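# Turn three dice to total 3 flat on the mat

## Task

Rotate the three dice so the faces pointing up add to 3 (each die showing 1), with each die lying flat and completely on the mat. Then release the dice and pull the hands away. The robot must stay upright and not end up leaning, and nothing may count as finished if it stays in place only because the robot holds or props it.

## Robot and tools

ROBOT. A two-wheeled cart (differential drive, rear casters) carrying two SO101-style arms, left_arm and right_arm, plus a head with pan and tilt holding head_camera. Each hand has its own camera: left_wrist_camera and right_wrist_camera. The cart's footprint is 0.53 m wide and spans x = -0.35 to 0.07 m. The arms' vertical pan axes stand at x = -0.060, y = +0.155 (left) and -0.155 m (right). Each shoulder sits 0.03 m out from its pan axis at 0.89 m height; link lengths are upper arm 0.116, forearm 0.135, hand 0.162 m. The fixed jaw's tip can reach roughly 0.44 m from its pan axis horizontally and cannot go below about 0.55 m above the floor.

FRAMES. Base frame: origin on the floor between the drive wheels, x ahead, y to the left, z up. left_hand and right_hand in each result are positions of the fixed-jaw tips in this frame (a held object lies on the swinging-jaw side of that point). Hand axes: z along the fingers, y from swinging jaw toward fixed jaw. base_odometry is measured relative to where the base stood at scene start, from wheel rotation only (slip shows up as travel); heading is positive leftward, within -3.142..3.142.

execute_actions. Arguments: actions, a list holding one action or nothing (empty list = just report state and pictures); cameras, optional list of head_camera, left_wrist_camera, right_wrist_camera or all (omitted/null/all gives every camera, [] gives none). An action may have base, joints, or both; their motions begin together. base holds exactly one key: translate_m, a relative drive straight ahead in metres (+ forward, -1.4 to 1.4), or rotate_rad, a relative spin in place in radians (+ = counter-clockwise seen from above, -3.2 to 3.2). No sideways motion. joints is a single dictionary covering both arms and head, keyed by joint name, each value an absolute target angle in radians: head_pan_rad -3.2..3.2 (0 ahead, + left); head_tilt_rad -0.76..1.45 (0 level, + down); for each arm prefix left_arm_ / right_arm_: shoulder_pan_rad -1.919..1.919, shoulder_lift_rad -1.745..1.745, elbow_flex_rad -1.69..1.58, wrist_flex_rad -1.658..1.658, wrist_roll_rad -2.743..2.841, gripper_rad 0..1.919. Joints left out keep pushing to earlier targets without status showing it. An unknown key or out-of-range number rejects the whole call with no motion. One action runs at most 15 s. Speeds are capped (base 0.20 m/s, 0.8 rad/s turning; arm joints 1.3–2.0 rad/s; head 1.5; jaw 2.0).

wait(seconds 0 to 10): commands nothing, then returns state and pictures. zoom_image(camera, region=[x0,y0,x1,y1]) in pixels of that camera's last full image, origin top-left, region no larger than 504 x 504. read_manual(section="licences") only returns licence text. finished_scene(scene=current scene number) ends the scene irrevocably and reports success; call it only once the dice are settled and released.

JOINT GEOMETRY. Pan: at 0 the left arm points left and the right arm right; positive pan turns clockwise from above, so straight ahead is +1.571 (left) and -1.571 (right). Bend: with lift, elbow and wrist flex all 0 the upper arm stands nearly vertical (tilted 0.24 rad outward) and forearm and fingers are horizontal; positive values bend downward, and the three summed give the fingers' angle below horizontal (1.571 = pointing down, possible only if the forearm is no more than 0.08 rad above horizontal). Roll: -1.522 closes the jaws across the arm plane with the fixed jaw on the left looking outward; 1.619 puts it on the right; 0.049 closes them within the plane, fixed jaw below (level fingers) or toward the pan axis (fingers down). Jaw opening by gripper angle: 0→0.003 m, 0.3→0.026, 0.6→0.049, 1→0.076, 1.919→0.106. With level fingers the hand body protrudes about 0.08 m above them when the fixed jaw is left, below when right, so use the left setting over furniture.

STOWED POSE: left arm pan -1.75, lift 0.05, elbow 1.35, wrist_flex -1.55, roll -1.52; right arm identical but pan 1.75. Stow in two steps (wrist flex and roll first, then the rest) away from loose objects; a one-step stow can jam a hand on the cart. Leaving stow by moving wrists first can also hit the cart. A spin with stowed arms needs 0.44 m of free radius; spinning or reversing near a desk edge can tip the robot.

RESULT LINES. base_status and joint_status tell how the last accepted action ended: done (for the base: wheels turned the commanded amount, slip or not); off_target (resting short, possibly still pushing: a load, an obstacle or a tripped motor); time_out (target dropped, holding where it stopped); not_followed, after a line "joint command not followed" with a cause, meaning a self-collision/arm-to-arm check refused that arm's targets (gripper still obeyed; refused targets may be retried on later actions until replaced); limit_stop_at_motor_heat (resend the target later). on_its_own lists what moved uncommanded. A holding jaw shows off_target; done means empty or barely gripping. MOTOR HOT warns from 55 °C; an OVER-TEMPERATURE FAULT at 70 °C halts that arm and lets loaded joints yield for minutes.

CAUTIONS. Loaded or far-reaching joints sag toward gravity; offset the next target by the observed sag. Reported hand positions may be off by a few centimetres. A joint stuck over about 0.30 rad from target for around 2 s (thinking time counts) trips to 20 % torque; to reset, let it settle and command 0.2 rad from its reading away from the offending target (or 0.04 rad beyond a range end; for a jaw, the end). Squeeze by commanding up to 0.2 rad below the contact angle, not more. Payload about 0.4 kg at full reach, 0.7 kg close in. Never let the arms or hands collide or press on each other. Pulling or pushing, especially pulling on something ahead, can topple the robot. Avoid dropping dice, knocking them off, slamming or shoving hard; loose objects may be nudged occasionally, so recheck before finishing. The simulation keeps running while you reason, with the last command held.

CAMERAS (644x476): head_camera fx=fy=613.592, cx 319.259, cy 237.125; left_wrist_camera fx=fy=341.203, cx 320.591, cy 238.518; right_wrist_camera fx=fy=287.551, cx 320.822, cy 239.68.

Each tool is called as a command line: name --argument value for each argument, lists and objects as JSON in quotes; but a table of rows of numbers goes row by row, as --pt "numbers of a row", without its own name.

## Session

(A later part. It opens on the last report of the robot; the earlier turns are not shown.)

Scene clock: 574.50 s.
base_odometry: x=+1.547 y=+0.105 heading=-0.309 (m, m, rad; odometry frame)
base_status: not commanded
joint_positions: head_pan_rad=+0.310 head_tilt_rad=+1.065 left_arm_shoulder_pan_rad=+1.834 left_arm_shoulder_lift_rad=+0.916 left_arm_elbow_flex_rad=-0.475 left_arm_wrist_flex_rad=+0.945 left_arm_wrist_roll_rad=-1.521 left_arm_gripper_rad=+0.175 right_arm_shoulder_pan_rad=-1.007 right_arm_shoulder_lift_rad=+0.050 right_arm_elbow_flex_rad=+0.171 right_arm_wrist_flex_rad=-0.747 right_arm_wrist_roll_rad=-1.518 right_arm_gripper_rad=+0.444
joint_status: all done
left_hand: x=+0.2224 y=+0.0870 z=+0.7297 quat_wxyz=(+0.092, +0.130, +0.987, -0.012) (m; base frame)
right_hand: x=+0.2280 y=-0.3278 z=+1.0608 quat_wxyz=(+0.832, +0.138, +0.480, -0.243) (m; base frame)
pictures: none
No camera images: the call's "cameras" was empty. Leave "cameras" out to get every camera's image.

execute_actions --actions '[{"joints": {"left_arm_gripper_rad": 0.45}}]' --cameras '[]'

execute_actions --actions '[{"joints": {"left_arm_shoulder_pan_rad": 1.805}}]' --cameras '["left_wrist_camera"]'

execute_actions --actions '[{"joints": {"left_arm_shoulder_lift_rad": 0.3}}]' --cameras '[]'

execute_actions --actions '[{"base": {"translate_m": -0.2}, "joints": {"left_arm_shoulder_pan_rad": 1.0, "left_arm_shoulder_lift_rad": -0.2, "left_arm_elbow_flex_rad": 0.3, "head_pan_rad": 0.2, "head_tilt_rad": 0.8}}]' --cameras '["head_camera"]'

Scene clock: 583.53 s.
base_odometry: x=+1.547 y=+0.105 heading=-0.309 (m, m, rad; odometry frame)
base_status: not commanded
joint_positions: head_pan_rad=+0.310 head_tilt_rad=+1.065 left_arm_shoulder_pan_rad=+1.834 left_arm_shoulder_lift_rad=+0.917 left_arm_elbow_flex_rad=-0.478 left_arm_wrist_flex_rad=+0.942 left_arm_wrist_roll_rad=-1.521 left_arm_gripper_rad=+0.439 right_arm_shoulder_pan_rad=-1.007 right_arm_shoulder_lift_rad=+0.050 right_arm_elbow_flex_rad=+0.171 right_arm_wrist_flex_rad=-0.747 right_arm_wrist_roll_rad=-1.518 right_arm_gripper_rad=+0.444
joint_status: all done
left_hand: x=+0.2232 y=+0.0868 z=+0.7299 quat_wxyz=(+0.094, +0.130, +0.987, -0.012) (m; base frame)
right_hand: x=+0.2280 y=-0.3278 z=+1.0608 quat_wxyz=(+0.832, +0.138, +0.480, -0.243) (m; base frame)
pictures: none
No camera images: the call's "cameras" was empty. Leave "cameras" out to get every camera's image.

Scene clock: 584.10 s.
base_odometry: x=+1.547 y=+0.105 heading=-0.309 (m, m, rad; odometry frame)
base_status: not commanded
joint_positions: head_pan_rad=+0.310 head_tilt_rad=+1.065 left_arm_shoulder_pan_rad=+1.818 left_arm_shoulder_lift_rad=+0.919 left_arm_elbow_flex_rad=-0.478 left_arm_wrist_flex_rad=+0.942 left_arm_wrist_roll_rad=-1.521 left_arm_gripper_rad=+0.442 right_arm_shoulder_pan_rad=-1.007 right_arm_shoulder_lift_rad=+0.050 right_arm_elbow_flex_rad=+0.171 right_arm_wrist_flex_rad=-0.747 right_arm_wrist_roll_rad=-1.518 right_arm_gripper_rad=+0.444
joint_status: all done
left_hand: x=+0.2240 y=+0.0912 z=+0.7295 quat_wxyz=(+0.093, +0.122, +0.988, -0.012) (m; base frame)
right_hand: x=+0.2280 y=-0.3278 z=+1.0608 quat_wxyz=(+0.832, +0.138, +0.480, -0.243) (m; base frame)
pictures: left_wrist_camera
Images, in order (width x height): left_wrist_camera 644x476.

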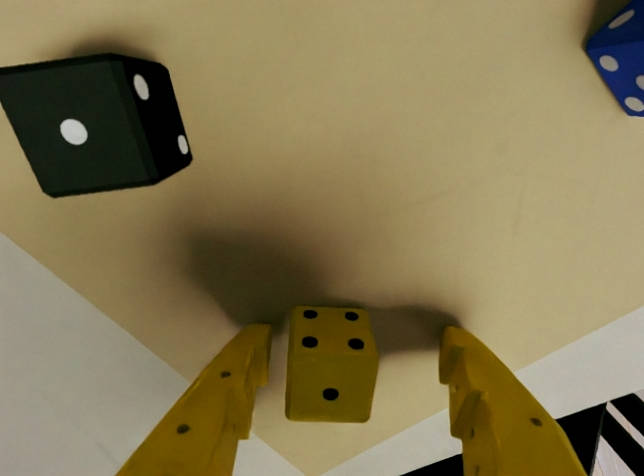

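Scene clock: 585.27 s.
base_odometry: x=+1.547 y=+0.105 heading=-0.309 (m, m, rad; odometry frame)
base_status: not commanded
joint_positions: head_pan_rad=+0.310 head_tilt_rad=+1.065 left_arm_shoulder_pan_rad=+1.815 left_arm_shoulder_lift_rad=+0.357 left_arm_elbow_flex_rad=-0.478 left_arm_wrist_flex_rad=+0.942 left_arm_wrist_roll_rad=-1.521 left_arm_gripper_rad=+0.442 right_arm_shoulder_pan_rad=-1.007 right_arm_shoulder_lift_rad=+0.050 right_arm_elbow_flex_rad=+0.171 right_arm_wrist_flex_rad=-0.747 right_arm_wrist_roll_rad=-1.518 right_arm_gripper_rad=+0.444
joint_status: all done
left_hand: x=+0.2704 y=+0.0806 z=+0.8934 quat_wxyz=(+0.363, +0.113, +0.924, -0.045) (m; base frame)
right_hand: x=+0.2280 y=-0.3278 z=+1.0608 quat_wxyz=(+0.832, +0.138, +0.480, -0.243) (m; base frame)
pictures: none
No camera images: the call's "cameras" was empty. Leave "cameras" out to get every camera's image.

Scene clock: 587.13 s.
base_odometry: x=+1.357 y=+0.166 heading=-0.314 (m, m, rad; odometry frame)
base_status: done
joint_positions: head_pan_rad=+0.210 head_tilt_rad=+0.814 left_arm_shoulder_pan_rad=+1.008 left_arm_shoulder_lift_rad=-0.160 left_arm_elbow_flex_rad=+0.306 left_arm_wrist_flex_rad=+0.942 left_arm_wrist_roll_rad=-1.521 left_arm_gripper_rad=+0.442 right_arm_shoulder_pan_rad=-1.007 right_arm_shoulder_lift_rad=+0.050 right_arm_elbow_flex_rad=+0.171 right_arm_wrist_flex_rad=-0.747 right_arm_wrist_roll_rad=-1.518 right_arm_gripper_rad=+0.444
joint_status: all done
left_hand: x=+0.1463 y=+0.2942 z=+0.8528 quat_wxyz=(+0.230, -0.270, +0.933, +0.066) (m; base frame)
right_hand: x=+0.2280 y=-0.3278 z=+1.0608 quat_wxyz=(+0.832, +0.138, +0.480, -0.243) (m; base frame)
pictures: head_camera
Images, in order (width x height): head_camera 644x476.

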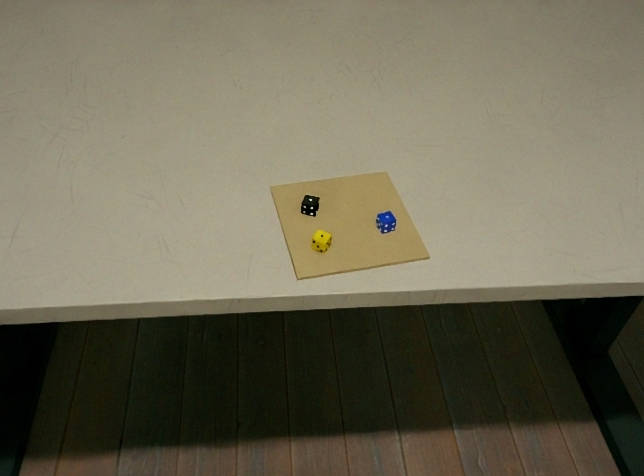

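All three dice show 1 on top and sit on the mat.

finished_scene --scene 1

The scene is finished: the task was done.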